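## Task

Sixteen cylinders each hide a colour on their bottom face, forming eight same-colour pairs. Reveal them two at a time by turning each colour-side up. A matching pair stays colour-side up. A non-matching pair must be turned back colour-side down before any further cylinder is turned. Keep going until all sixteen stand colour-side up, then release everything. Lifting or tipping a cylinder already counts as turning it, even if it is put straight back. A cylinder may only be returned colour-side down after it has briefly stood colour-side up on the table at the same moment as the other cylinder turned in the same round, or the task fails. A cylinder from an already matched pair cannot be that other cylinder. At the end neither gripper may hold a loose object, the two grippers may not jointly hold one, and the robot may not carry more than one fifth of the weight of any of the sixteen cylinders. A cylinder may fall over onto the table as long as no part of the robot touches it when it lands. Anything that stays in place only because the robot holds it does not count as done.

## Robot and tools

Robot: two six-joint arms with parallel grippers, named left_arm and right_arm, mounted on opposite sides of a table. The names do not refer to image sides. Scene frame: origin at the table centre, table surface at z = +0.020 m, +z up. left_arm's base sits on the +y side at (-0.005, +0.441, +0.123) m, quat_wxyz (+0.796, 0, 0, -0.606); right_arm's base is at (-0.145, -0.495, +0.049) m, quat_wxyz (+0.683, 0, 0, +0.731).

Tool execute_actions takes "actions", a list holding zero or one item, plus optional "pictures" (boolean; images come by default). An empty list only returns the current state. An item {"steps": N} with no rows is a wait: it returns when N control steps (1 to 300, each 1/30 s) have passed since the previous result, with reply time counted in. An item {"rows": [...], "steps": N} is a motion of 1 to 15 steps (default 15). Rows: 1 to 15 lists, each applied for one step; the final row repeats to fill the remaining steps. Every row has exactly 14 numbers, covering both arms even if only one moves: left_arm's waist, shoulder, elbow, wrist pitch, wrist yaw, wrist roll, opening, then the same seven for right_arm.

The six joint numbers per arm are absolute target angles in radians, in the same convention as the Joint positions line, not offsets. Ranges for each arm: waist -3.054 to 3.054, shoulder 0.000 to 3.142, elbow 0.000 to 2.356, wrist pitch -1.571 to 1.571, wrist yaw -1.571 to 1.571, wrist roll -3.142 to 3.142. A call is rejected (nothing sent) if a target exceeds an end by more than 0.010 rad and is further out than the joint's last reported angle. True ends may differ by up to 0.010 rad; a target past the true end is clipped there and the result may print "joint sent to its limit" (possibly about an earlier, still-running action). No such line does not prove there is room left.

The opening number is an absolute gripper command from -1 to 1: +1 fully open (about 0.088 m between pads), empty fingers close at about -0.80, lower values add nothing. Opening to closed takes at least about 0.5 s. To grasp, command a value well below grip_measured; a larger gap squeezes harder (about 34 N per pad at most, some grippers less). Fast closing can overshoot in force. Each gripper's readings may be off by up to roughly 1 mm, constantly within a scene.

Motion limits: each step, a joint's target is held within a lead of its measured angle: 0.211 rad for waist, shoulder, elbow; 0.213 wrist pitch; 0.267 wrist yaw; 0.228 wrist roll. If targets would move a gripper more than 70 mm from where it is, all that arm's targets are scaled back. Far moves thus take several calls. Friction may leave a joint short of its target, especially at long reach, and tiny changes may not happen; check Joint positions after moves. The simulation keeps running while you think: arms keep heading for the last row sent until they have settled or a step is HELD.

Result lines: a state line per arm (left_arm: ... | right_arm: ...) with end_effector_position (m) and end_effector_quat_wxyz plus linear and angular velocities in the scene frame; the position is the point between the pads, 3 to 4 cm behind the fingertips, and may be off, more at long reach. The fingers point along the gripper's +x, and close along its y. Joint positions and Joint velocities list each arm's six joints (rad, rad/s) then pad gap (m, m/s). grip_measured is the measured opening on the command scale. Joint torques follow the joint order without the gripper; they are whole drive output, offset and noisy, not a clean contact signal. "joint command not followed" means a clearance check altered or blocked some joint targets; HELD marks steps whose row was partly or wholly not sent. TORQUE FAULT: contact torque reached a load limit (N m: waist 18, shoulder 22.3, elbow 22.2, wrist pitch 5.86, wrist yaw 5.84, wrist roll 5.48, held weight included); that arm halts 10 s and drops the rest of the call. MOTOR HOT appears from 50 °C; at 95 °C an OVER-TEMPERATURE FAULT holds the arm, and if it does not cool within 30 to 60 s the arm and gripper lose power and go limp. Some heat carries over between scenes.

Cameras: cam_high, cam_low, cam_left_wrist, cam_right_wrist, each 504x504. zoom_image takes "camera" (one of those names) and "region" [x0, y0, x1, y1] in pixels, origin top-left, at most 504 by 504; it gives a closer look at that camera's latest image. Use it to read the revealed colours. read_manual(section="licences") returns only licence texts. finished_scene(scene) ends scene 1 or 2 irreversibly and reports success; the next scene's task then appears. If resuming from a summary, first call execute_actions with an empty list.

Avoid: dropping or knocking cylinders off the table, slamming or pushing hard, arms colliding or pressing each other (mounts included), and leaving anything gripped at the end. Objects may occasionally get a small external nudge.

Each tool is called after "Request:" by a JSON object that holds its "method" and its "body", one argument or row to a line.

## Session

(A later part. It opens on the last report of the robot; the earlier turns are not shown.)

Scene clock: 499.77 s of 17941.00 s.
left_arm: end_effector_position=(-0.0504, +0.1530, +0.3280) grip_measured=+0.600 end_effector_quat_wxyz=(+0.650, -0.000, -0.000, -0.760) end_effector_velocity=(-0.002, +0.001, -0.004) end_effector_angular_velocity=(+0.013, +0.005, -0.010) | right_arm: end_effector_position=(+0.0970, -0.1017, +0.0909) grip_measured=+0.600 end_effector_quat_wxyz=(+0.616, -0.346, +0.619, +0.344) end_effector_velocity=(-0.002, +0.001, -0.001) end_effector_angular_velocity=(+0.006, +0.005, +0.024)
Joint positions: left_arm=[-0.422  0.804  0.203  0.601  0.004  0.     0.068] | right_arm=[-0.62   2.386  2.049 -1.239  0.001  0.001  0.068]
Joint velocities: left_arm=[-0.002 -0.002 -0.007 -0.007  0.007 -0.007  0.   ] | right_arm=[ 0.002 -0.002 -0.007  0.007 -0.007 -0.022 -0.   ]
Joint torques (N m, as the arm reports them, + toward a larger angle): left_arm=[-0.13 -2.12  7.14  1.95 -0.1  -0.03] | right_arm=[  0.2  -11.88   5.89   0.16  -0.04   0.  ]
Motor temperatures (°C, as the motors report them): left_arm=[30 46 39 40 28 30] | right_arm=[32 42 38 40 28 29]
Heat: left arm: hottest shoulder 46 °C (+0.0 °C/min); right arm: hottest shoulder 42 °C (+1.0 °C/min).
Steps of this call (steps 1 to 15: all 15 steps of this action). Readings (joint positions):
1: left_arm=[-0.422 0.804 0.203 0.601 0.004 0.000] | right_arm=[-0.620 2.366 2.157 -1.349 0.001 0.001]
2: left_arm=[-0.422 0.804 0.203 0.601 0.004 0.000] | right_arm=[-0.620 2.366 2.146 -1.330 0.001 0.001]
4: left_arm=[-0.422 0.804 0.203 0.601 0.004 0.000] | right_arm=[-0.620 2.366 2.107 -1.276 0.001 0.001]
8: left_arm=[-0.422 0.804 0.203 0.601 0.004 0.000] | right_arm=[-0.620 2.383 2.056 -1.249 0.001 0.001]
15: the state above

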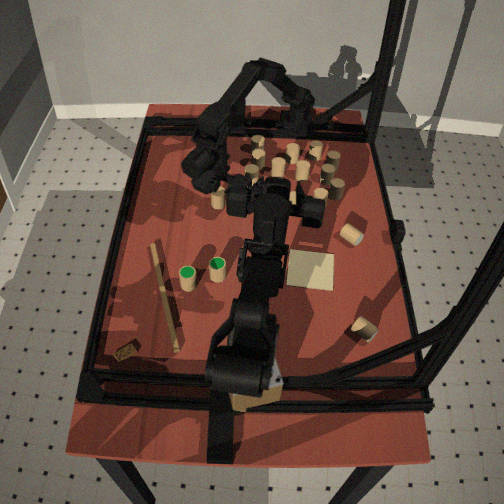

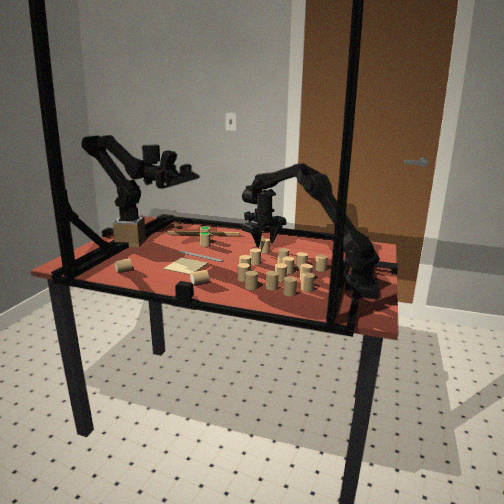

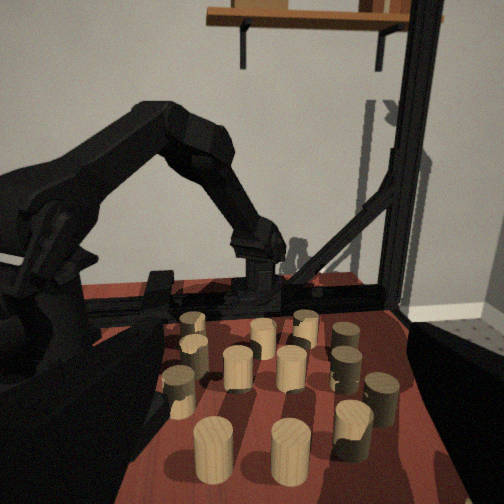

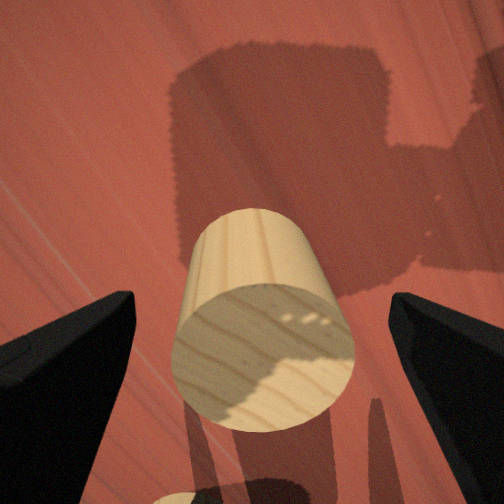

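Request:
{"method": "execute_actions", "body": {
  "actions": [
    {"rows":[[-0.424,0.8,0.2,0.6,0,0,0.6,-0.613,2.388,2.048,-1.234,0,0,0.45],[-0.424,0.8,0.2,0.6,0,0,0.6,-0.613,2.388,2.048,-1.234,0,0,0.35],[-0.424,0.8,0.2,0.6,0,0,0.6,-0.613,2.388,2.048,-1.234,0,0,0.3],[-0.424,0.8,0.2,0.6,0,0,0.6,-0.613,2.388,2.048,-1.234,0,0,0.25],[-0.424,0.8,0.2,0.6,0,0,0.6,-0.613,2.388,2.048,-1.234,0,0,0.2],[-0.424,0.8,0.2,0.6,0,0,0.6,-0.613,2.388,2.048,-1.234,0,0,0.15],[-0.424,0.8,0.2,0.6,0,0,0.6,-0.613,2.388,2.048,-1.234,0,0,0.1],[-0.424,0.8,0.2,0.6,0,0,0.6,-0.613,2.388,2.048,-1.234,0,0,0.06],[-0.424,0.8,0.2,0.6,0,0,0.6,-0.613,2.388,2.048,-1.234,0,0,0.03],[-0.424,0.8,0.2,0.6,0,0,0.6,-0.613,2.388,2.048,-1.234,0,0,-0.05],[-0.424,0.8,0.2,0.6,0,0,0.6,-0.613,2.388,2.048,-1.234,0,0,-0.15],[-0.424,0.8,0.2,0.6,0,0,0.6,-0.613,2.388,2.048,-1.234,0,0,-0.3]],"steps":15}
  ],
  "pictures": false
}}

Request:
{"method": "execute_actions", "body": {
  "actions": [
    {"rows":[[-0.424,0.8,0.2,0.6,0,0,0.6,-0.613,2.34,2.06,-1.26,0,0,-0.3],[-0.424,0.8,0.2,0.6,0,0,0.6,-0.613,2.29,2.06,-1.3,0,0,-0.3],[-0.424,0.8,0.2,0.6,0,0,0.6,-0.613,2.23,2.06,-1.35,0,0,-0.3],[-0.424,0.8,0.2,0.6,0,0,0.6,-0.613,2.15,2.05,-1.4,0,0,-0.3]],"steps":12}
  ],
  "pictures": false
}}

Request:
{"method": "execute_actions", "body": {
  "actions": [
    {"rows":[[-0.424,1.0,0.5,0.5,0,0,0.6,-0.221,1.3,1.3,0,0,1.571,-0.3]],"steps":15}
  ],
  "pictures": false
}}

Request:
{"method": "execute_actions", "body": {
  "actions": [
    {"rows":[[-0.424,1.477,0.39,1.09,0,0,0.6,-0.221,1.404,0.70,0.704,0,1.571,-0.3]],"steps":15}
  ],
  "pictures": false
}}

Request:
{"method": "execute_actions", "body": {
  "actions": [
    {"steps":14}
  ],
  "pictures": false
}}

Request:
{"method": "execute_actions", "body": {
  "actions": [
    {"rows":[[-0.424,1.53,0.44,1.09,0,0,0.6,-0.221,1.404,0.70,0.704,0,1.571,-0.3],[-0.424,1.58,0.495,1.09,0,0,0.6,-0.221,1.404,0.70,0.704,0,1.571,-0.3],[-0.424,1.635,0.55,1.09,0,0,0.6,-0.221,1.404,0.70,0.704,0,1.571,-0.3],[-0.424,1.69,0.60,1.09,0,0,0.6,-0.221,1.404,0.70,0.704,0,1.571,-0.3],[-0.424,1.74,0.655,1.09,0,0,0.6,-0.221,1.404,0.70,0.704,0,1.571,-0.3],[-0.424,1.785,0.71,1.093,0,0,0.6,-0.221,1.404,0.70,0.704,0,1.571,-0.3]],"steps":15}
  ]
}}

Scene clock: 508.70 s of 17941.00 s.
left_arm: end_effector_position=(-0.0504, +0.1530, +0.3279) grip_measured=+0.600 end_effector_quat_wxyz=(+0.650, -0.000, -0.000, -0.760) end_effector_velocity=(-0.002, +0.001, -0.002) end_effector_angular_velocity=(+0.008, +0.006, -0.010) | right_arm: end_effector_position=(+0.0953, -0.0999, +0.0909) grip_measured=+0.005 end_effector_quat_wxyz=(+0.616, -0.347, +0.617, +0.346) end_effector_velocity=(+0.001, +0.001, +0.003) end_effector_angular_velocity=(+0.014, -0.000, -0.010)
Joint positions: left_arm=[-0.422  0.804  0.203  0.601  0.004  0.     0.068] | right_arm=[-0.615  2.386  2.049 -1.236  0.     0.001  0.039]
Joint velocities: left_arm=[-0.002 -0.002 -0.002 -0.007  0.007 -0.007 -0.   ] | right_arm=[-0.002 -0.007 -0.002  0.007 -0.007  0.007 -0.001]
Joint torques (N m, as the arm reports them, + toward a larger angle): left_arm=[-0.19 -2.08  7.16  1.94 -0.1  -0.04] | right_arm=[  0.1  -12.1    6.15   0.2   -0.03   0.02]
Motor temperatures (°C, as the motors report them): left_arm=[30 44 39 40 28 30] | right_arm=[32 44 37 39 28 29]
Heat: left arm: hottest shoulder 44 °C (-1.0 °C/min); right arm: hottest shoulder 44 °C (+3.0 °C/min).
Steps of this call (steps 1 to 15: the robot went on to your last target; steps 16 to 90: nothing new was sent; then 5.43 s passed at rest; steps 91 to 105: all 15 steps of this action). Readings (joint positions):
91: left_arm=[-0.422 0.804 0.203 0.601 0.004 0.000] | right_arm=[-0.620 2.386 2.049 -1.238 0.001 0.001]
92: left_arm=[-0.422 0.804 0.203 0.601 0.004 0.000] | right_arm=[-0.619 2.386 2.049 -1.238 0.001 0.001]
94: left_arm=[-0.422 0.804 0.203 0.601 0.004 0.000] | right_arm=[-0.617 2.386 2.049 -1.237 0.001 0.001]
98: left_arm=[-0.422 0.804 0.203 0.601 0.004 0.000] | right_arm=[-0.615 2.386 2.049 -1.236 0.001 0.001]
105: the state above

Scene clock: 509.10 s of 17941.00 s.
left_arm: end_effector_position=(-0.0504, +0.1530, +0.3279) grip_measured=+0.600 end_effector_quat_wxyz=(+0.650, -0.000, -0.000, -0.760) end_effector_velocity=(+0.001, +0.001, -0.001) end_effector_angular_velocity=(+0.004, +0.007, +0.005) | right_arm: end_effector_position=(+0.0793, -0.1260, +0.1980) grip_measured=+0.004 end_effector_quat_wxyz=(+0.646, -0.329, +0.586, +0.363) end_effector_velocity=(-0.012, -0.019, +0.020) end_effector_angular_velocity=(-0.040, +0.015, +0.009)
Joint positions: left_arm=[-0.422  0.804  0.203  0.601  0.004  0.     0.068] | right_arm=[-0.615  2.139  2.059 -1.393  0.     0.001  0.039]
Joint velocities: left_arm=[-0.002 -0.007 -0.002 -0.007 -0.007 -0.007  0.   ] | right_arm=[ 0.002 -0.051  0.002 -0.095  0.007 -0.007 -0.   ]
Joint torques (N m, as the arm reports them, + toward a larger angle): left_arm=[-0.16 -2.05  7.19  1.93 -0.09 -0.04] | right_arm=[ 0.12 -9.1   5.32  0.13 -0.05 -0.03]
Motor temperatures (°C, as the motors report them): left_arm=[30 44 39 40 28 30] | right_arm=[32 44 37 39 28 29]
Heat: left arm: hottest shoulder 44 °C (-1.0 °C/min); right arm: hottest shoulder 44 °C (+3.0 °C/min).
Steps of this call (steps 1 to 12: all 12 steps of this action). Readings (joint positions):
1: left_arm=[-0.422 0.804 0.203 0.601 0.004 0.000] | right_arm=[-0.615 2.384 2.049 -1.237 0.000 0.001]
2: left_arm=[-0.422 0.804 0.203 0.601 0.004 0.000] | right_arm=[-0.615 2.375 2.049 -1.250 0.000 0.001]
4: left_arm=[-0.422 0.804 0.203 0.601 0.004 0.000] | right_arm=[-0.615 2.335 2.044 -1.313 0.000 0.001]
8: left_arm=[-0.422 0.804 0.203 0.601 0.004 0.000] | right_arm=[-0.615 2.200 2.044 -1.380 0.000 0.001]
12: the state above

Scene clock: 509.60 s of 17941.00 s.
left_arm: end_effector_position=(-0.0576, +0.1063, +0.3819) grip_measured=+0.600 end_effector_quat_wxyz=(+0.650, +0.001, +0.001, -0.760) end_effector_velocity=(+0.003, +0.000, -0.002) end_effector_angular_velocity=(+0.013, +0.035, +0.020) | right_arm: end_effector_position=(-0.0858, -0.0916, +0.3100) grip_measured=+0.003 end_effector_quat_wxyz=(+0.736, +0.119, +0.494, +0.447) end_effector_velocity=(+0.058, -0.024, +0.642) end_effector_angular_velocity=(+2.793, +0.962, -1.276)
Joint positions: left_arm=[-0.422  0.997  0.493  0.5    0.004  0.     0.068] | right_arm=[-0.216  1.444  1.328 -0.554 -0.002  0.904  0.039]
Joint velocities: left_arm=[-0.002 -0.002 -0.002 -0.007 -0.022 -0.037 -0.   ] | right_arm=[-0.129 -1.306 -0.359  1.678  0.051  1.78  -0.001]
Joint torques (N m, as the arm reports them, + toward a larger angle): left_arm=[-0.12 -2.43  8.69  2.04 -0.09 -0.04] | right_arm=[ 0.2  -9.15  8.28  1.81  0.    0.08]
Motor temperatures (°C, as the motors report them): left_arm=[30 44 39 41 28 30] | right_arm=[32 44 37 39 28 29]
Heat: left arm: hottest shoulder 44 °C (-2.0 °C/min); right arm: hottest shoulder 44 °C (+3.0 °C/min).
Steps of this call (steps 1 to 15: all 15 steps of this action). Readings (joint positions):
1: left_arm=[-0.422 0.835 0.236 0.571 0.004 0.000] | right_arm=[-0.606 2.112 2.027 -1.350 0.009 0.044]
2: left_arm=[-0.422 0.890 0.292 0.539 0.004 0.000] | right_arm=[-0.579 2.082 1.975 -1.298 0.014 0.098]
4: left_arm=[-0.422 0.969 0.402 0.516 0.004 0.000] | right_arm=[-0.497 2.015 1.876 -1.206 0.010 0.199]
8: left_arm=[-0.422 0.985 0.488 0.513 0.004 0.000] | right_arm=[-0.298 1.839 1.673 -0.984 0.001 0.428]
15: the state above

Scene clock: 510.10 s of 17941.00 s.
left_arm: end_effector_position=(-0.0638, +0.0655, +0.3020) grip_measured=+0.600 end_effector_quat_wxyz=(+0.650, -0.001, -0.001, -0.760) end_effector_velocity=(+0.002, -0.003, -0.003) end_effector_angular_velocity=(-0.011, +0.009, +0.020) | right_arm: end_effector_position=(-0.0828, -0.0880, +0.2319) grip_measured=+0.003 end_effector_quat_wxyz=(+0.600, +0.461, +0.532, +0.379) end_effector_velocity=(+0.020, +0.134, +0.453) end_effector_angular_velocity=(+2.156, -0.234, -0.014)
Joint positions: left_arm=[-0.422  1.468  0.388  1.082  0.004  0.     0.068] | right_arm=[-0.221  1.42   0.691  0.435 -0.001  1.562  0.039]
Joint velocities: left_arm=[-0.002  0.037 -0.002  0.051 -0.022 -0.007  0.   ] | right_arm=[-0.007 -0.007 -0.002  2.161 -0.022  0.095 -0.   ]
Joint torques (N m, as the arm reports them, + toward a larger angle): left_arm=[-0.14 -3.77  6.28  2.26 -0.1  -0.03] | right_arm=[-0.01 -8.07  8.31  1.6   0.03  0.09]
Motor temperatures (°C, as the motors report them): left_arm=[30 44 39 41 28 30] | right_arm=[32 44 37 39 28 29]
Heat: left arm: hottest shoulder 44 °C (-2.0 °C/min); right arm: hottest shoulder 44 °C (+3.0 °C/min).
Steps of this call (steps 1 to 15: all 15 steps of this action). Readings (joint positions):
1: left_arm=[-0.422 1.032 0.476 0.571 0.004 0.000] | right_arm=[-0.219 1.414 1.293 -0.469 -0.001 0.972]
2: left_arm=[-0.422 1.083 0.462 0.653 0.004 0.000] | right_arm=[-0.221 1.383 1.254 -0.390 -0.001 1.043]
4: left_arm=[-0.422 1.211 0.431 0.770 0.004 0.000] | right_arm=[-0.221 1.360 1.158 -0.255 -0.001 1.184]
8: left_arm=[-0.422 1.436 0.392 0.992 0.004 0.000] | right_arm=[-0.221 1.398 0.907 0.002 -0.001 1.453]
15: the state above

Scene clock: 510.57 s of 17941.00 s.
left_arm: end_effector_position=(-0.0639, +0.0653, +0.3025) grip_measured=+0.600 end_effector_quat_wxyz=(+0.650, -0.002, -0.002, -0.760) end_effector_velocity=(-0.004, +0.001, -0.002) end_effector_angular_velocity=(+0.008, +0.006, -0.024) | right_arm: end_effector_position=(-0.0815, -0.0797, +0.2967) grip_measured=+0.003 end_effector_quat_wxyz=(+0.540, +0.534, +0.463, +0.459) end_effector_velocity=(-0.000, -0.001, -0.002) end_effector_angular_velocity=(-0.008, -0.006, +0.005)
Joint positions: left_arm=[-0.422  1.471  0.388  1.088  0.004  0.     0.068] | right_arm=[-0.221  1.408  0.698  0.7   -0.001  1.568  0.039]
Joint velocities: left_arm=[-0.002 -0.002 -0.002 -0.007  0.022 -0.007 -0.   ] | right_arm=[-0.002 -0.002 -0.002 -0.007 -0.007 -0.007 -0.   ]
Joint torques (N m, as the arm reports them, + toward a larger angle): left_arm=[-0.11 -3.75  6.28  2.19 -0.09 -0.04] | right_arm=[-0.05 -6.69  7.37  1.66 -0.02  0.05]
Motor temperatures (°C, as the motors report them): left_arm=[30 44 39 41 28 30] | right_arm=[32 44 37 39 28 29]
Heat: left arm: hottest shoulder 44 °C (-1.0 °C/min); right arm: hottest shoulder 44 °C (+3.0 °C/min).
Steps of this call (steps 1 to 14: the robot went on to your last target). Readings (joint positions):
1: left_arm=[-0.422 1.470 0.388 1.084 0.004 0.000] | right_arm=[-0.221 1.419 0.693 0.505 -0.001 1.564]
2: left_arm=[-0.422 1.470 0.388 1.085 0.004 0.000] | right_arm=[-0.221 1.416 0.695 0.567 -0.001 1.565]
4: left_arm=[-0.422 1.471 0.388 1.087 0.004 0.000] | right_arm=[-0.221 1.411 0.698 0.646 -0.001 1.566]
8: left_arm=[-0.422 1.471 0.388 1.087 0.004 0.000] | right_arm=[-0.221 1.408 0.698 0.687 -0.001 1.568]
14: the state above

Scene clock: 511.07 s of 17941.00 s.
left_arm: end_effector_position=(-0.0762, -0.0151, +0.3014) grip_measured=+0.600 end_effector_quat_wxyz=(+0.650, -0.006, -0.005, -0.760) end_effector_velocity=(-0.001, -0.006, +0.010) end_effector_angular_velocity=(-0.023, -0.004, +0.005) | right_arm: end_effector_position=(-0.0815, -0.0797, +0.2969) grip_measured=+0.003 end_effector_quat_wxyz=(+0.539, +0.534, +0.462, +0.459) end_effector_velocity=(+0.002, -0.001, -0.005) end_effector_angular_velocity=(-0.021, +0.011, -0.010)
Joint positions: left_arm=[-0.422  1.776  0.7    1.091  0.004  0.     0.068] | right_arm=[-0.221  1.408  0.698  0.701 -0.001  1.568  0.039]
Joint velocities: left_arm=[-0.002  0.002  0.032 -0.007 -0.007  0.007 -0.   ] | right_arm=[-0.002 -0.002 -0.002 -0.022  0.007  0.007 -0.   ]
Joint torques (N m, as the arm reports them, + toward a larger angle): left_arm=[-0.14 -5.55  6.92  2.15 -0.1  -0.04] | right_arm=[-0.06 -6.52  7.34  1.64  0.01  0.07]
Motor temperatures (°C, as the motors report them): left_arm=[30 44 39 41 28 30] | right_arm=[32 44 37 39 28 29]
Heat: left arm: hottest shoulder 44 °C (-1.0 °C/min); right arm: hottest shoulder 44 °C (+3.0 °C/min).
Steps of this call (steps 1 to 15: all 15 steps of this action). Readings (joint positions):
1: left_arm=[-0.422 1.480 0.395 1.089 0.004 0.000] | right_arm=[-0.221 1.408 0.698 0.700 -0.001 1.568]
2: left_arm=[-0.422 1.502 0.416 1.091 0.004 0.000] | right_arm=[-0.221 1.408 0.698 0.700 -0.001 1.568]
4: left_arm=[-0.422 1.581 0.493 1.091 0.004 0.000] | right_arm=[-0.221 1.408 0.698 0.701 -0.001 1.568]
8: left_arm=[-0.422 1.742 0.664 1.091 0.004 0.000] | right_arm=[-0.221 1.408 0.698 0.701 -0.001 1.568]
15: the state above

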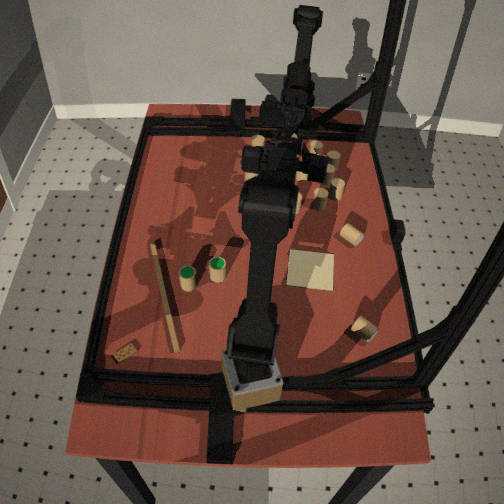

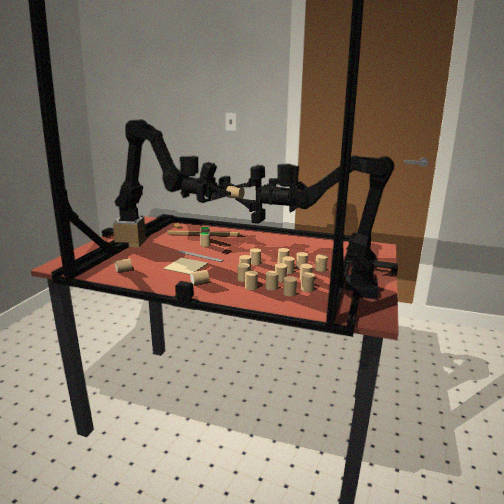

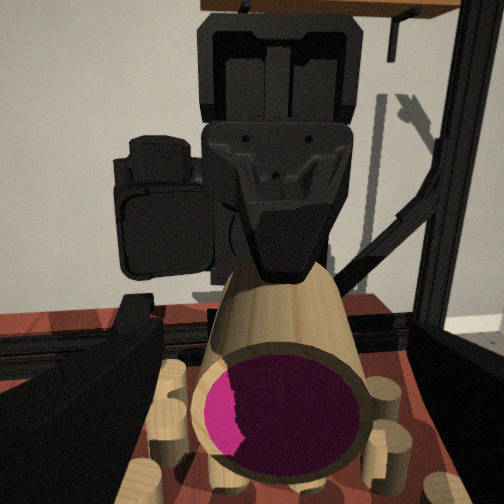

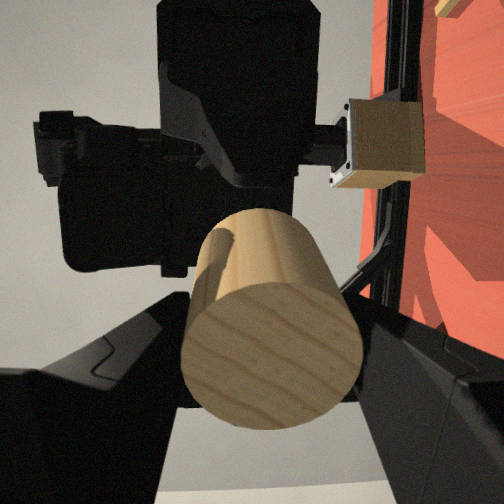

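Request:
{"method": "execute_actions", "body": {
  "actions": [
    {"rows":[[-0.424,1.785,0.71,1.093,0,0,0.45,-0.214,1.404,0.70,0.704,0,1.571,-0.3],[-0.424,1.785,0.71,1.093,0,0,0.35,-0.214,1.404,0.70,0.704,0,1.571,-0.3],[-0.424,1.785,0.71,1.093,0,0,0.3,-0.214,1.404,0.70,0.704,0,1.571,-0.3],[-0.424,1.785,0.71,1.093,0,0,0.25,-0.214,1.404,0.70,0.704,0,1.571,-0.3],[-0.424,1.785,0.71,1.093,0,0,0.2,-0.214,1.404,0.70,0.704,0,1.571,-0.3],[-0.424,1.785,0.71,1.093,0,0,0.15,-0.214,1.404,0.70,0.704,0,1.571,-0.3],[-0.424,1.785,0.71,1.093,0,0,0.1,-0.214,1.404,0.70,0.704,0,1.571,-0.3],[-0.424,1.785,0.71,1.093,0,0,0.06,-0.214,1.404,0.70,0.704,0,1.571,-0.3],[-0.424,1.785,0.71,1.093,0,0,0.03,-0.214,1.404,0.70,0.704,0,1.571,-0.3],[-0.424,1.785,0.71,1.093,0,0,-0.05,-0.214,1.404,0.70,0.704,0,1.571,-0.3],[-0.424,1.785,0.71,1.093,0,0,-0.15,-0.214,1.404,0.70,0.704,0,1.571,-0.3],[-0.424,1.785,0.71,1.093,0,0,-0.3,-0.214,1.404,0.70,0.704,0,1.571,-0.3]],"steps":15}
  ],
  "pictures": false
}}

Request:
{"method": "execute_actions", "body": {
  "actions": [
    {"rows":[[-0.424,1.785,0.71,1.093,0,0,-0.3,-0.214,1.404,0.70,0.704,0,1.571,0.6]],"steps":7}
  ],
  "pictures": false
}}

Request:
{"method": "execute_actions", "body": {
  "actions": [
    {"rows":[[-0.424,1.71,0.63,1.09,0,0,-0.3,-0.214,1.404,0.70,0.704,0,1.571,0.6],[-0.424,1.635,0.55,1.09,0,0,-0.3,-0.214,1.404,0.70,0.704,0,1.571,0.6],[-0.424,1.555,0.47,1.09,0,0,-0.3,-0.214,1.404,0.70,0.704,0,1.571,0.6],[-0.424,1.477,0.39,1.09,0,0,-0.3,-0.214,1.404,0.70,0.704,0,1.571,0.6]],"steps":8}
  ],
  "pictures": false
}}

Request:
{"method": "execute_actions", "body": {
  "actions": [
    {"rows":[[0.33,1.1,0.8,-0.87,0,0,-0.3,0.047,1.3,1.3,-1.34,0,0,0.27]],"steps":15}
  ],
  "pictures": false
}}

Request:
{"method": "execute_actions", "body": {
  "actions": [
    {"steps":20}
  ],
  "pictures": false
}}

Request:
{"method": "execute_actions", "body": {
  "actions": [
    {"rows":[[0.33,1.548,0.847,-0.87,0,0,-0.3,0.047,2.03,1.8,-1.34,0,0,0.27]],"steps":15}
  ],
  "pictures": false
}}

Request:
{"method": "execute_actions", "body": {
  "actions": [
    {"steps":8}
  ],
  "pictures": false
}}

Request:
{"method": "execute_actions", "body": {
  "actions": [
    {"rows":[[0.33,1.575,0.82,-0.815,0,0,-0.3,0.047,2.04,1.76,-1.29,0,0,0.27],[0.33,1.605,0.795,-0.76,0,0,-0.3,0.047,2.05,1.715,-1.24,0,0,0.27],[0.33,1.635,0.77,-0.705,0,0,-0.3,0.047,2.06,1.67,-1.19,0,0,0.27],[0.33,1.665,0.748,-0.655,0,0,-0.3,0.047,2.068,1.63,-1.14,0,0,0.27],[0.33,1.695,0.726,-0.60,0,0,-0.3,0.047,2.068,1.63,-1.14,0,0,0.27],[0.33,1.725,0.706,-0.552,0,0,-0.3,0.047,2.068,1.63,-1.14,0,0,0.27],[0.33,1.725,0.706,-0.552,0,0,-0.3,0.047,2.068,1.63,-1.14,0,0,0.27],[0.33,1.725,0.706,-0.552,0,0,-0.3,0.047,2.068,1.63,-1.14,0,0,0.27],[0.33,1.745,0.697,-0.523,0,0,-0.3,0.047,2.068,1.63,-1.14,0,0,0.27]],"steps":15}
  ],
  "pictures": false
}}

Request:
{"method": "execute_actions", "body": {
  "actions": [
    {"steps":6}
  ]
}}

Scene clock: 524.57 s of 17941.00 s.
left_arm: end_effector_position=(-0.0766, -0.0158, +0.3014) grip_measured=+0.029 end_effector_quat_wxyz=(+0.650, -0.006, -0.005, -0.760) end_effector_velocity=(-0.002, +0.000, +0.003) end_effector_angular_velocity=(+0.001, +0.022, -0.010) | right_arm: end_effector_position=(-0.0834, -0.0795, +0.2968) grip_measured=+0.003 end_effector_quat_wxyz=(+0.538, +0.533, +0.464, +0.460) end_effector_velocity=(-0.002, +0.000, +0.000) end_effector_angular_velocity=(-0.003, -0.007, +0.020)
Joint positions: left_arm=[-0.423  1.779  0.703  1.091  0.003  0.     0.04 ] | right_arm=[-0.216  1.408  0.698  0.701 -0.001  1.569  0.039]
Joint velocities: left_arm=[-0.002 -0.007  0.002 -0.007  0.007 -0.022 -0.   ] | right_arm=[-0.002 -0.002  0.002 -0.007 -0.022 -0.007 -0.   ]
Joint torques (N m, as the arm reports them, + toward a larger angle): left_arm=[-0.12 -5.79  6.98  2.14 -0.07 -0.04] | right_arm=[ 0.17 -6.57  7.36  1.66 -0.02  0.03]
Motor temperatures (°C, as the motors report them): left_arm=[30 44 39 42 28 30] | right_arm=[32 43 38 41 28 29]
Heat: left arm: hottest shoulder 44 °C (-5.0 °C/min); right arm: hottest shoulder 43 °C (+2.0 °C/min).
Steps of this call (steps 1 to 15: the robot went on to your last target; steps 16 to 390: nothing new was sent; steps 391 to 405: all 15 steps of this action). Readings (joint positions):
391: left_arm=[-0.423 1.779 0.703 1.091 0.004 0.000] | right_arm=[-0.221 1.408 0.698 0.701 -0.001 1.569]
392: left_arm=[-0.423 1.779 0.703 1.091 0.004 -0.000] | right_arm=[-0.220 1.408 0.698 0.701 -0.001 1.569]
394: left_arm=[-0.423 1.779 0.703 1.091 0.004 -0.000] | right_arm=[-0.218 1.408 0.698 0.701 -0.001 1.569]
398: left_arm=[-0.423 1.779 0.703 1.091 0.004 0.000] | right_arm=[-0.217 1.408 0.698 0.701 -0.001 1.569]
405: the state above

Scene clock: 524.80 s of 17941.00 s.
left_arm: end_effector_position=(-0.0766, -0.0159, +0.3009) grip_measured=+0.029 end_effector_quat_wxyz=(+0.650, -0.005, -0.005, -0.760) end_effector_velocity=(-0.002, +0.002, -0.007) end_effector_angular_velocity=(+0.028, +0.003, -0.000) | right_arm: end_effector_position=(-0.0834, -0.0795, +0.2971) grip_measured=+0.504 end_effector_quat_wxyz=(+0.538, +0.533, +0.463, +0.460) end_effector_velocity=(+0.002, -0.001, -0.005) end_effector_angular_velocity=(-0.023, -0.004, -0.010)
Joint positions: left_arm=[-0.423  1.78   0.703  1.091  0.003  0.     0.04 ] | right_arm=[-0.216  1.408  0.698  0.702 -0.001  1.569  0.064]
Joint velocities: left_arm=[-0.007 -0.002 -0.007 -0.022 -0.007 -0.007 -0.   ] | right_arm=[-0.002 -0.002 -0.002 -0.022  0.007 -0.007  0.174]
Joint torques (N m, as the arm reports them, + toward a larger angle): left_arm=[-0.07 -5.88  6.94  2.17 -0.07 -0.04] | right_arm=[ 0.18 -6.51  7.43  1.51 -0.02  0.03]
Motor temperatures (°C, as the motors report them): left_arm=[30 44 39 42 28 30] | right_arm=[32 43 38 41 28 29]
Heat: left arm: hottest shoulder 44 °C (-5.0 °C/min); right arm: hottest shoulder 43 °C (+2.0 °C/min).
Steps of this call (steps 1 to 7: all 7 steps of this action). Readings (joint positions):
1: left_arm=[-0.423 1.779 0.703 1.091 0.003 0.000] | right_arm=[-0.216 1.408 0.698 0.701 -0.001 1.569]
2: left_arm=[-0.423 1.779 0.703 1.091 0.003 0.000] | right_arm=[-0.216 1.408 0.698 0.701 -0.001 1.569]
4: left_arm=[-0.423 1.779 0.703 1.091 0.003 0.000] | right_arm=[-0.216 1.408 0.698 0.702 -0.001 1.569]
7: the state above

Scene clock: 525.07 s of 17941.00 s.
left_arm: end_effector_position=(-0.0652, +0.0579, +0.3013) grip_measured=+0.028 end_effector_quat_wxyz=(+0.650, -0.001, -0.001, -0.760) end_effector_velocity=(+0.012, +0.077, +0.006) end_effector_angular_velocity=(-0.025, +0.011, +0.005) | right_arm: end_effector_position=(-0.0834, -0.0795, +0.2971) grip_measured=+0.598 end_effector_quat_wxyz=(+0.538, +0.533, +0.463, +0.460) end_effector_velocity=(-0.000, -0.001, -0.001) end_effector_angular_velocity=(+0.001, -0.008, +0.005)
Joint positions: left_arm=[-0.423  1.504  0.415  1.09   0.003  0.     0.04 ] | right_arm=[-0.216  1.408  0.698  0.702 -0.001  1.569  0.068]
Joint velocities: left_arm=[-0.002 -0.32  -0.286 -0.007 -0.007 -0.007 -0.   ] | right_arm=[-0.002 -0.002 -0.007  0.007 -0.007 -0.007  0.001]
Joint torques (N m, as the arm reports them, + toward a larger angle): left_arm=[-0.08 -4.86  5.74  2.04 -0.08 -0.04] | right_arm=[ 0.11 -6.54  7.39  1.52 -0.02  0.06]
Motor temperatures (°C, as the motors report them): left_arm=[30 44 39 42 28 30] | right_arm=[32 43 38 41 28 29]
Heat: left arm: hottest shoulder 44 °C (-5.0 °C/min); right arm: hottest shoulder 43 °C (+2.0 °C/min).
Steps of this call (steps 1 to 8: all 8 steps of this action). Readings (joint positions):
1: left_arm=[-0.423 1.771 0.693 1.091 0.003 0.000] | right_arm=[-0.216 1.408 0.698 0.702 -0.001 1.569]
2: left_arm=[-0.423 1.745 0.662 1.089 0.003 0.000] | right_arm=[-0.216 1.408 0.698 0.702 -0.001 1.569]
4: left_arm=[-0.423 1.641 0.546 1.086 0.003 0.000] | right_arm=[-0.216 1.408 0.698 0.702 -0.001 1.569]
8: the state above

Scene clock: 525.57 s of 17941.00 s.
left_arm: end_effector_position=(+0.1511, +0.1036, +0.4682) grip_measured=+0.028 end_effector_quat_wxyz=(+0.840, -0.033, -0.052, -0.538) end_effector_velocity=(+0.624, +0.333, -0.122) end_effector_angular_velocity=(+0.995, +0.484, +1.947) | right_arm: end_effector_position=(-0.1910, -0.0907, +0.4437) grip_measured=+0.271 end_effector_quat_wxyz=(+0.641, +0.183, +0.285, +0.689) end_effector_velocity=(+0.012, -0.104, -0.223) end_effector_angular_velocity=(-1.221, -2.224, +0.242)
Joint positions: left_arm=[ 0.168  1.115  0.786  0.452  0.006 -0.     0.04 ] | right_arm=[ 0.044  1.286  1.297 -0.124 -0.     0.683  0.052]
Joint velocities: left_arm=[ 1.868 -0.349  0.281 -1.736 -0.081 -0.007 -0.   ] | right_arm=[-0.002 -0.164  0.271 -1.897 -0.007 -2.088 -0.   ]
Joint torques (N m, as the arm reports them, + toward a larger angle): left_arm=[-0.2  -2.58  6.89  1.24 -0.07 -0.02] | right_arm=[ 0.15 -2.82  5.91  0.62 -0.02 -0.09]
Motor temperatures (°C, as the motors report them): left_arm=[30 44 39 42 28 30] | right_arm=[32 43 38 41 28 29]
Heat: left arm: hottest shoulder 44 °C (-5.0 °C/min); right arm: hottest shoulder 43 °C (+2.0 °C/min).
Steps of this call (steps 1 to 15: all 15 steps of this action). Readings (joint positions):
1: left_arm=[-0.412 1.482 0.427 1.052 0.011 -0.000] | right_arm=[-0.204 1.400 0.715 0.663 0.011 1.538]
2: left_arm=[-0.383 1.460 0.449 1.002 0.012 -0.000] | right_arm=[-0.173 1.394 0.741 0.616 0.012 1.496]
4: left_arm=[-0.316 1.409 0.506 0.941 0.011 -0.000] | right_arm=[-0.098 1.377 0.808 0.539 0.006 1.411]
8: left_arm=[-0.185 1.289 0.630 0.810 0.010 -0.000] | right_arm=[0.016 1.337 1.003 0.318 -0.001 1.179]
15: the state above

Scene clock: 526.23 s of 17941.00 s.
left_arm: end_effector_position=(+0.1337, +0.2371, +0.2486) grip_measured=+0.029 end_effector_quat_wxyz=(+0.748, +0.251, +0.471, -0.394) end_effector_velocity=(-0.070, +0.107, -0.065) end_effector_angular_velocity=(+0.552, +0.348, +0.000) | right_arm: end_effector_position=(-0.1737, -0.2459, +0.2571) grip_measured=+0.270 end_effector_quat_wxyz=(+0.530, -0.452, +0.406, +0.592) end_effector_velocity=(+0.010, -0.074, -0.020) end_effector_angular_velocity=(-0.341, -0.051, +0.017)
Joint positions: left_arm=[ 0.328  1.103  0.796 -0.819 -0.005  0.     0.04 ] | right_arm=[ 0.045  1.298  1.301 -1.308 -0.     0.004  0.052]
Joint velocities: left_arm=[-0.002  0.002 -0.012 -0.637 -0.022  0.007  0.   ] | right_arm=[-0.002 -0.007 -0.007 -0.344  0.007 -0.022  0.   ]
Joint torques (N m, as the arm reports them, + toward a larger angle): left_arm=[ 0.23 -3.24  7.83  1.68  0.16 -0.04] | right_arm=[ 0.12 -4.32  6.47  0.34 -0.05 -0.1 ]
Motor temperatures (°C, as the motors report them): left_arm=[30 44 39 42 28 30] | right_arm=[32 42 38 41 28 29]
Heat: left arm: hottest shoulder 44 °C (-5.1 °C/min); right arm: hottest shoulder 42 °C (+1.0 °C/min).
Steps of this call (steps 1 to 20: the robot went on to your last target). Readings (joint positions):
1: left_arm=[0.225 1.106 0.793 0.391 0.001 -0.000] | right_arm=[0.044 1.283 1.302 -0.189 -0.000 0.612]
2: left_arm=[0.270 1.103 0.796 0.325 -0.005 -0.000] | right_arm=[0.044 1.283 1.304 -0.255 -0.000 0.542]
4: left_arm=[0.315 1.101 0.797 0.187 -0.006 -0.000] | right_arm=[0.044 1.289 1.304 -0.393 -0.000 0.401]
8: left_arm=[0.325 1.103 0.797 -0.081 -0.005 0.000] | right_arm=[0.045 1.298 1.304 -0.660 -0.000 0.128]
20: the state above

Scene clock: 526.73 s of 17941.00 s.
left_arm: end_effector_position=(+0.1288, +0.2443, +0.1597) grip_measured=+0.028 end_effector_quat_wxyz=(+0.625, +0.333, +0.625, -0.329) end_effector_velocity=(+0.001, +0.005, +0.002) end_effector_angular_velocity=(+0.022, -0.011, +0.010) | right_arm: end_effector_position=(-0.1890, -0.1104, +0.1687) grip_measured=+0.270 end_effector_quat_wxyz=(+0.469, -0.530, +0.475, +0.523) end_effector_velocity=(+0.002, -0.019, -0.185) end_effector_angular_velocity=(-0.566, -0.056, +0.005)
Joint positions: left_arm=[ 0.328  1.544  0.84  -0.87  -0.005  0.     0.04 ] | right_arm=[ 0.045  2.034  1.787 -1.337 -0.     0.003  0.052]
Joint velocities: left_arm=[ 0.002 -0.007  0.002 -0.022 -0.022 -0.007 -0.   ] | right_arm=[-0.002  0.447 -0.085 -0.037 -0.007 -0.007 -0.   ]
Joint torques (N m, as the arm reports them, + toward a larger angle): left_arm=[ 0.2  -4.22  6.7   0.52  0.19 -0.04] | right_arm=[  0.21 -14.19   8.16  -0.12   0.    -0.07]
Motor temperatures (°C, as the motors report them): left_arm=[30 44 39 41 28 30] | right_arm=[32 42 38 41 28 29]
Heat: left arm: hottest shoulder 44 °C (-5.0 °C/min); right arm: hottest shoulder 42 °C (+1.0 °C/min).
Steps of this call (steps 1 to 15: all 15 steps of this action). Readings (joint positions):
1: left_arm=[0.328 1.134 0.803 -0.843 -0.005 0.000] | right_arm=[0.045 1.330 1.335 -1.346 -0.000 0.004]
2: left_arm=[0.328 1.183 0.821 -0.849 -0.005 0.000] | right_arm=[0.045 1.379 1.395 -1.351 -0.000 0.003]
4: left_arm=[0.328 1.312 0.843 -0.846 -0.005 0.000] | right_arm=[0.045 1.502 1.533 -1.325 -0.000 0.003]
8: left_arm=[0.328 1.516 0.841 -0.868 -0.005 0.000] | right_arm=[0.045 1.740 1.751 -1.330 -0.000 0.003]
15: the state above

Scene clock: 527.00 s of 17941.00 s.
left_arm: end_effector_position=(+0.1288, +0.2443, +0.1597) grip_measured=+0.027 end_effector_quat_wxyz=(+0.625, +0.333, +0.625, -0.329) end_effector_velocity=(-0.001, +0.002, -0.000) end_effector_angular_velocity=(+0.010, -0.002, +0.005) | right_arm: end_effector_position=(-0.1891, -0.1093, +0.1686) grip_measured=+0.270 end_effector_quat_wxyz=(+0.469, -0.530, +0.475, +0.523) end_effector_velocity=(-0.002, -0.001, +0.003) end_effector_angular_velocity=(-0.000, +0.022, +0.019)
Joint positions: left_arm=[ 0.328  1.544  0.84  -0.87  -0.005  0.     0.04 ] | right_arm=[ 0.045  2.039  1.794 -1.339 -0.     0.003  0.052]
Joint velocities: left_arm=[-0.002 -0.002 -0.002 -0.007 -0.007 -0.007  0.   ] | right_arm=[-0.002 -0.007  0.002 -0.007 -0.022 -0.022 -0.   ]
Joint torques (N m, as the arm reports them, + toward a larger angle): left_arm=[ 0.23 -4.26  6.68  0.48  0.18 -0.05] | right_arm=[  0.21 -11.23   6.89   0.05  -0.05  -0.06]
Motor temperatures (°C, as the motors report them): left_arm=[30 44 39 41 28 30] | right_arm=[32 43 38 41 28 29]
Heat: left arm: hottest shoulder 44 °C (-5.0 °C/min); right arm: hottest shoulder 43 °C (+2.0 °C/min).
Steps of this call (steps 1 to 8: the robot went on to your last target). Readings (joint positions):
1: left_arm=[0.328 1.544 0.840 -0.870 -0.005 0.000] | right_arm=[0.045 2.044 1.785 -1.339 -0.000 0.003]
2: left_arm=[0.328 1.544 0.840 -0.870 -0.005 0.000] | right_arm=[0.045 2.046 1.785 -1.339 -0.000 0.003]
4: left_arm=[0.328 1.544 0.840 -0.870 -0.005 0.000] | right_arm=[0.045 2.042 1.789 -1.339 -0.000 0.003]
8: the state above

Scene clock: 527.50 s of 17941.00 s.
left_arm: end_effector_position=(+0.1306, +0.2417, +0.0879) grip_measured=+0.026 end_effector_quat_wxyz=(+0.627, +0.332, +0.623, -0.330) end_effector_velocity=(+0.001, -0.004, +0.000) end_effector_angular_velocity=(-0.022, -0.006, +0.005) | right_arm: end_effector_position=(-0.1895, -0.1056, +0.1180) grip_measured=+0.270 end_effector_quat_wxyz=(+0.471, -0.528, +0.473, +0.525) end_effector_velocity=(+0.000, -0.002, +0.000) end_effector_angular_velocity=(-0.008, +0.006, +0.005)
Joint positions: left_arm=[ 0.328  1.74   0.7   -0.528 -0.005  0.     0.04 ] | right_arm=[ 0.045  2.067  1.633 -1.142 -0.     0.003  0.052]
Joint velocities: left_arm=[-0.002 -0.002 -0.002  0.022  0.007 -0.007  0.   ] | right_arm=[-0.002 -0.002 -0.002 -0.007 -0.007 -0.007 -0.   ]
Joint torques (N m, as the arm reports them, + toward a larger angle): left_arm=[ 0.23 -4.58  4.41  0.49  0.18 -0.04] | right_arm=[  0.2  -10.14   5.9    0.15  -0.04  -0.07]
Motor temperatures (°C, as the motors report them): left_arm=[30 44 39 41 28 30] | right_arm=[32 43 38 41 28 29]
Heat: left arm: hottest shoulder 44 °C (-6.1 °C/min); right arm: hottest shoulder 43 °C (+1.0 °C/min).
Steps of this call (steps 1 to 15: all 15 steps of this action). Readings (joint positions):
1: left_arm=[0.328 1.547 0.838 -0.862 -0.005 0.000] | right_arm=[0.045 2.039 1.789 -1.330 -0.000 0.003]
2: left_arm=[0.328 1.555 0.831 -0.833 -0.005 0.000] | right_arm=[0.045 2.039 1.775 -1.303 -0.000 0.003]
4: left_arm=[0.328 1.594 0.805 -0.745 -0.005 0.000] | right_arm=[0.045 2.039 1.727 -1.227 -0.000 0.003]
8: left_arm=[0.328 1.701 0.729 -0.600 -0.005 0.000] | right_arm=[0.045 2.061 1.646 -1.162 -0.000 0.003]
15: the state above

Scene clock: 527.70 s of 17941.00 s.
left_arm: end_effector_position=(+0.1310, +0.2412, +0.0879) grip_measured=+0.026 end_effector_quat_wxyz=(+0.628, +0.331, +0.622, -0.330) end_effector_velocity=(+0.000, +0.003, +0.000) end_effector_angular_velocity=(+0.010, -0.002, +0.010) | right_arm: end_effector_position=(-0.1895, -0.1054, +0.1180) grip_measured=+0.270 end_effector_quat_wxyz=(+0.471, -0.528, +0.473, +0.526) end_effector_velocity=(+0.000, -0.004, -0.003) end_effector_angular_velocity=(-0.018, +0.005, -0.010)
Joint positions: left_arm=[ 0.328  1.74   0.7   -0.525 -0.005  0.     0.04 ] | right_arm=[ 0.045  2.067  1.633 -1.142 -0.     0.003  0.052]
Joint velocities: left_arm=[ 0.002 -0.002 -0.002 -0.007 -0.007 -0.007 -0.   ] | right_arm=[-0.002  0.002 -0.007 -0.007 -0.007  0.007  0.   ]
Joint torques (N m, as the arm reports them, + toward a larger angle): left_arm=[ 0.2  -4.53  4.29  0.59  0.18 -0.05] | right_arm=[  0.14 -10.07   5.8    0.18  -0.04  -0.06]
Motor temperatures (°C, as the motors report them): left_arm=[30 44 39 41 28 30] | right_arm=[32 43 38 41 28 29]
Heat: left arm: hottest shoulder 44 °C (-6.0 °C/min); right arm: hottest shoulder 43 °C (+1.0 °C/min).
Steps of this call (steps 1 to 6: the robot went on to your last target). Readings (joint positions):
1: left_arm=[0.328 1.740 0.700 -0.527 -0.005 0.000] | right_arm=[0.045 2.067 1.633 -1.142 -0.000 0.003]
2: left_arm=[0.328 1.740 0.700 -0.527 -0.005 0.000] | right_arm=[0.045 2.067 1.633 -1.142 -0.000 0.003]
4: left_arm=[0.328 1.740 0.700 -0.525 -0.005 0.000] | right_arm=[0.045 2.067 1.633 -1.142 -0.000 0.003]
6: the state above

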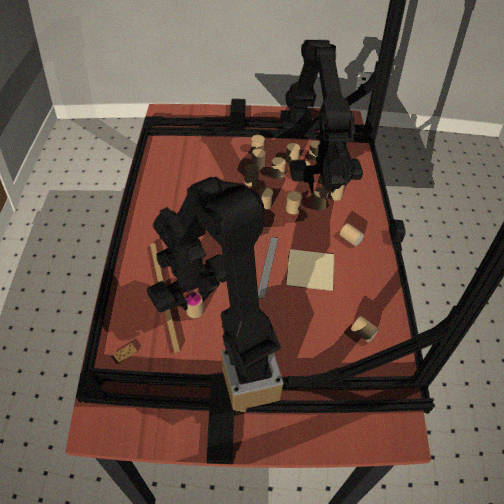

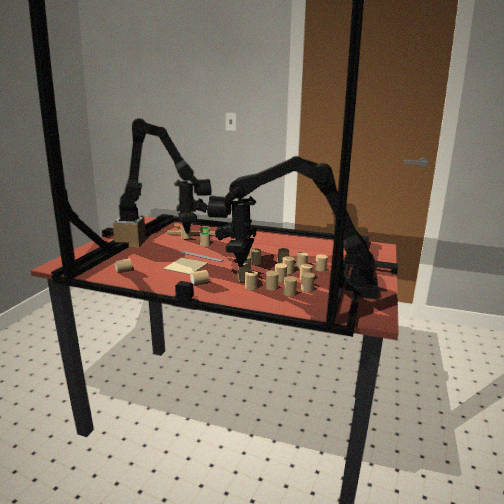

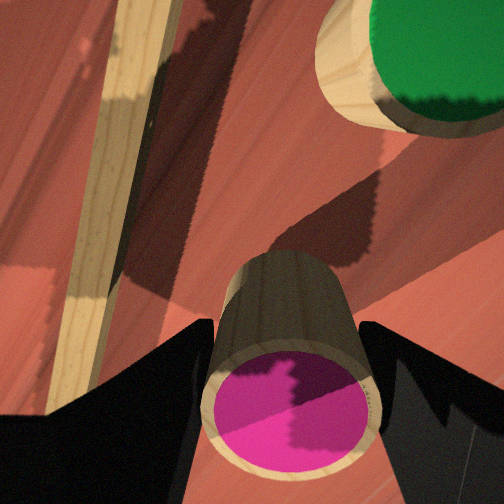

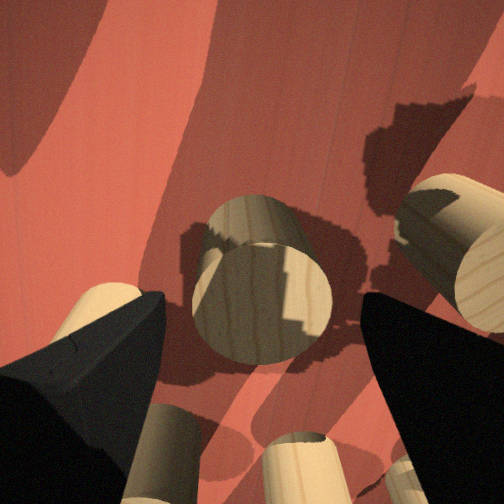

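Request:
{"method": "execute_actions", "body": {
  "actions": []
}}

Scene clock: 540.47 s of 17941.00 s.
left_arm: end_effector_position=(+0.1308, +0.2415, +0.0875) grip_measured=+0.018 end_effector_quat_wxyz=(+0.627, +0.331, +0.623, -0.330) end_effector_velocity=(-0.002, +0.004, -0.001) end_effector_angular_velocity=(+0.014, +0.001, +0.020) | right_arm: end_effector_position=(-0.1897, -0.1054, +0.1178) grip_measured=+0.270 end_effector_quat_wxyz=(+0.471, -0.528, +0.473, +0.526) end_effector_velocity=(-0.002, -0.002, +0.000) end_effector_angular_velocity=(-0.010, +0.021, +0.019)
Joint positions: left_arm=[ 0.328  1.741  0.699 -0.524 -0.004  0.     0.04 ] | right_arm=[ 0.045  2.067  1.633 -1.141 -0.     0.003  0.052]
Joint velocities: left_arm=[-0.002 -0.002 -0.007 -0.007 -0.007 -0.022 -0.   ] | right_arm=[-0.002 -0.002 -0.002 -0.007 -0.022 -0.022 -0.   ]
Joint torques (N m, as the arm reports them, + toward a larger angle): left_arm=[ 0.19 -4.6   4.36  0.59  0.18 -0.06] | right_arm=[  0.15 -10.2    5.87   0.19  -0.04  -0.05]
Motor temperatures (°C, as the motors report them): left_arm=[30 44 38 39 28 30] | right_arm=[32 44 38 40 28 29]
Heat: left arm: hottest shoulder 44 °C (-5.1 °C/min); right arm: hottest shoulder 44 °C (+3.0 °C/min).
Steps of this call (steps 1 to 15: the robot went on to your last target; steps 16 to 383: nothing new was sent). Readings (joint positions):
1: left_arm=[0.328 1.740 0.700 -0.525 -0.005 0.000] | right_arm=[0.045 2.067 1.633 -1.142 -0.000 0.003]
2: left_arm=[0.328 1.740 0.700 -0.525 -0.005 0.000] | right_arm=[0.045 2.067 1.633 -1.142 -0.000 0.003]
4: left_arm=[0.328 1.740 0.700 -0.525 -0.004 0.000] | right_arm=[0.045 2.067 1.633 -1.142 -0.000 0.003]
8: left_arm=[0.328 1.740 0.700 -0.525 -0.004 0.000] | right_arm=[0.045 2.067 1.633 -1.142 -0.000 0.003]
383: the state above
All arms were judged still, so your last target was given up. Only a new action makes them travel on or press farther. Fingers that are still opening or closing keep moving.

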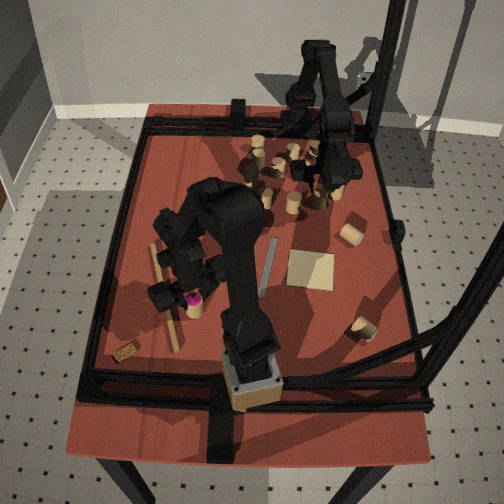

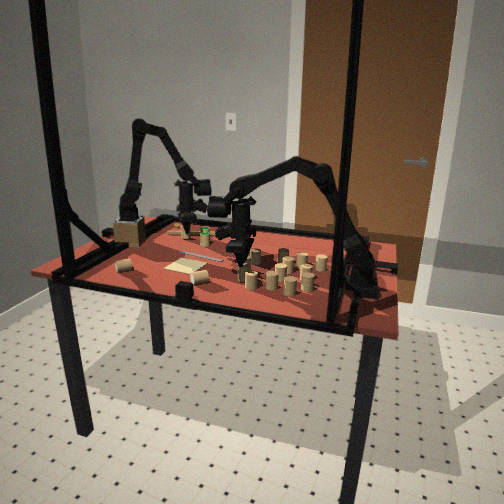

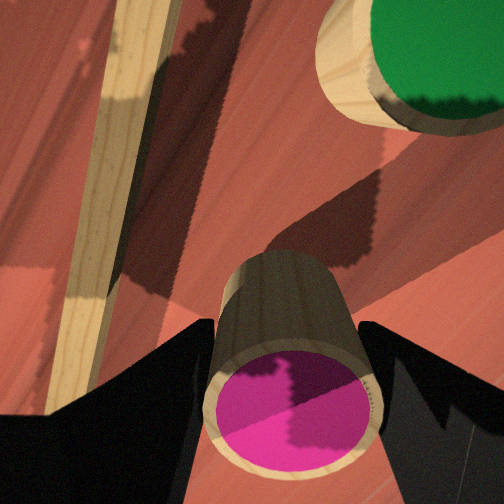

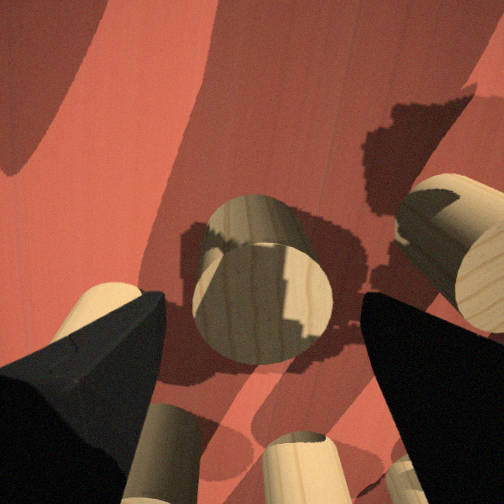

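Request:
{"method": "execute_actions", "body": {
  "actions": [
    {"rows":[[0.33,1.748,0.696,-0.52,0,0,-0.3,0.047,2.072,1.62,-1.127,0,0,0.27],[0.33,1.752,0.694,-0.517,0,0,-0.3,0.047,2.076,1.609,-1.114,0,0,0.27],[0.33,1.756,0.692,-0.513,0,0,-0.3,0.047,2.08,1.598,-1.1,0,0,0.27],[0.33,1.76,0.69,-0.51,0,0,-0.3,0.047,2.084,1.588,-1.087,0,0,0.27],[0.33,1.76,0.69,-0.51,0,0,-0.3,0.047,2.088,1.577,-1.074,0,0,0.27],[0.33,1.76,0.69,-0.51,0,0,-0.3,0.047,2.092,1.566,-1.061,0,0,0.27],[0.33,1.76,0.69,-0.51,0,0,-0.3,0.047,2.096,1.556,-1.048,0,0,0.27],[0.33,1.76,0.69,-0.51,0,0,-0.3,0.047,2.10,1.545,-1.035,0,0,0.27]],"steps":15}
  ]
}}

Scene clock: 544.37 s of 17941.00 s.
left_arm: end_effector_position=(+0.1300, +0.2427, +0.0836) grip_measured=+0.019 end_effector_quat_wxyz=(+0.625, +0.332, +0.625, -0.329) end_effector_velocity=(-0.001, -0.000, +0.001) end_effector_angular_velocity=(-0.002, +0.007, -0.005) | right_arm: end_effector_position=(-0.1895, -0.1073, +0.0894) grip_measured=+0.270 end_effector_quat_wxyz=(+0.470, -0.529, +0.473, +0.525) end_effector_velocity=(-0.001, +0.004, +0.000) end_effector_angular_velocity=(+0.021, +0.010, -0.010)
Joint positions: left_arm=[ 0.328  1.755  0.694 -0.512 -0.004  0.     0.04 ] | right_arm=[ 0.045  2.09   1.551 -1.039 -0.     0.003  0.052]
Joint velocities: left_arm=[ 0.002 -0.002  0.002 -0.007  0.007  0.007 -0.   ] | right_arm=[-0.002 -0.002 -0.002  0.022 -0.007  0.007 -0.   ]
Joint torques (N m, as the arm reports them, + toward a larger angle): left_arm=[ 0.14 -4.51  4.03  0.58  0.17 -0.04] | right_arm=[ 0.18 -9.02  5.38  0.23 -0.04 -0.07]
Motor temperatures (°C, as the motors report them): left_arm=[30 44 38 38 28 30] | right_arm=[32 44 37 39 28 29]
Heat: left arm: hottest shoulder 44 °C (-4.0 °C/min); right arm: hottest shoulder 44 °C (+3.0 °C/min).
Steps of this call (steps 1 to 102: nothing new was sent; steps 103 to 117: all 15 steps of this action). Readings (joint positions):
103: left_arm=[0.328 1.742 0.699 -0.524 -0.004 0.000] | right_arm=[0.045 2.067 1.632 -1.139 -0.000 0.003]
104: left_arm=[0.328 1.742 0.699 -0.523 -0.004 0.000] | right_arm=[0.045 2.067 1.629 -1.132 -0.000 0.003]
106: left_arm=[0.328 1.746 0.698 -0.517 -0.004 0.000] | right_arm=[0.045 2.067 1.618 -1.111 -0.000 0.003]
110: left_arm=[0.328 1.754 0.695 -0.514 -0.004 0.000] | right_arm=[0.045 2.073 1.579 -1.065 -0.000 0.003]
117: the state above

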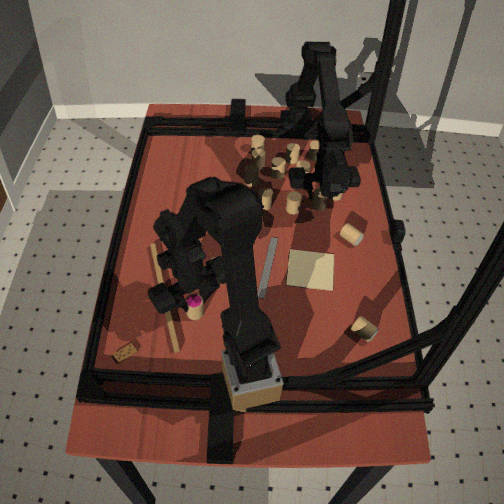

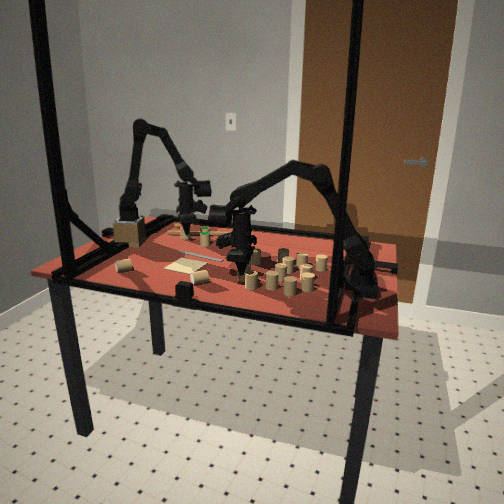

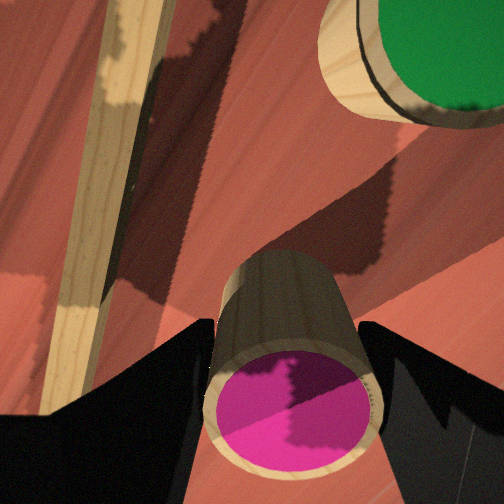

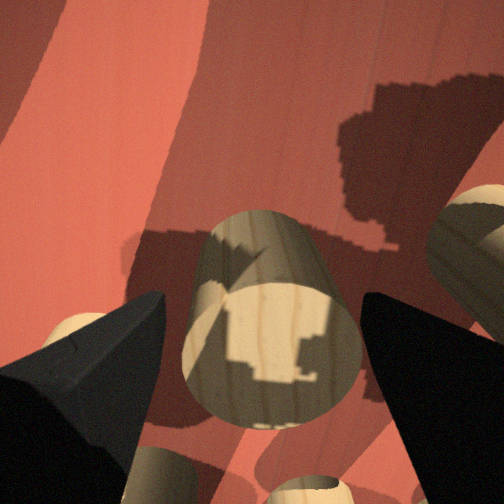

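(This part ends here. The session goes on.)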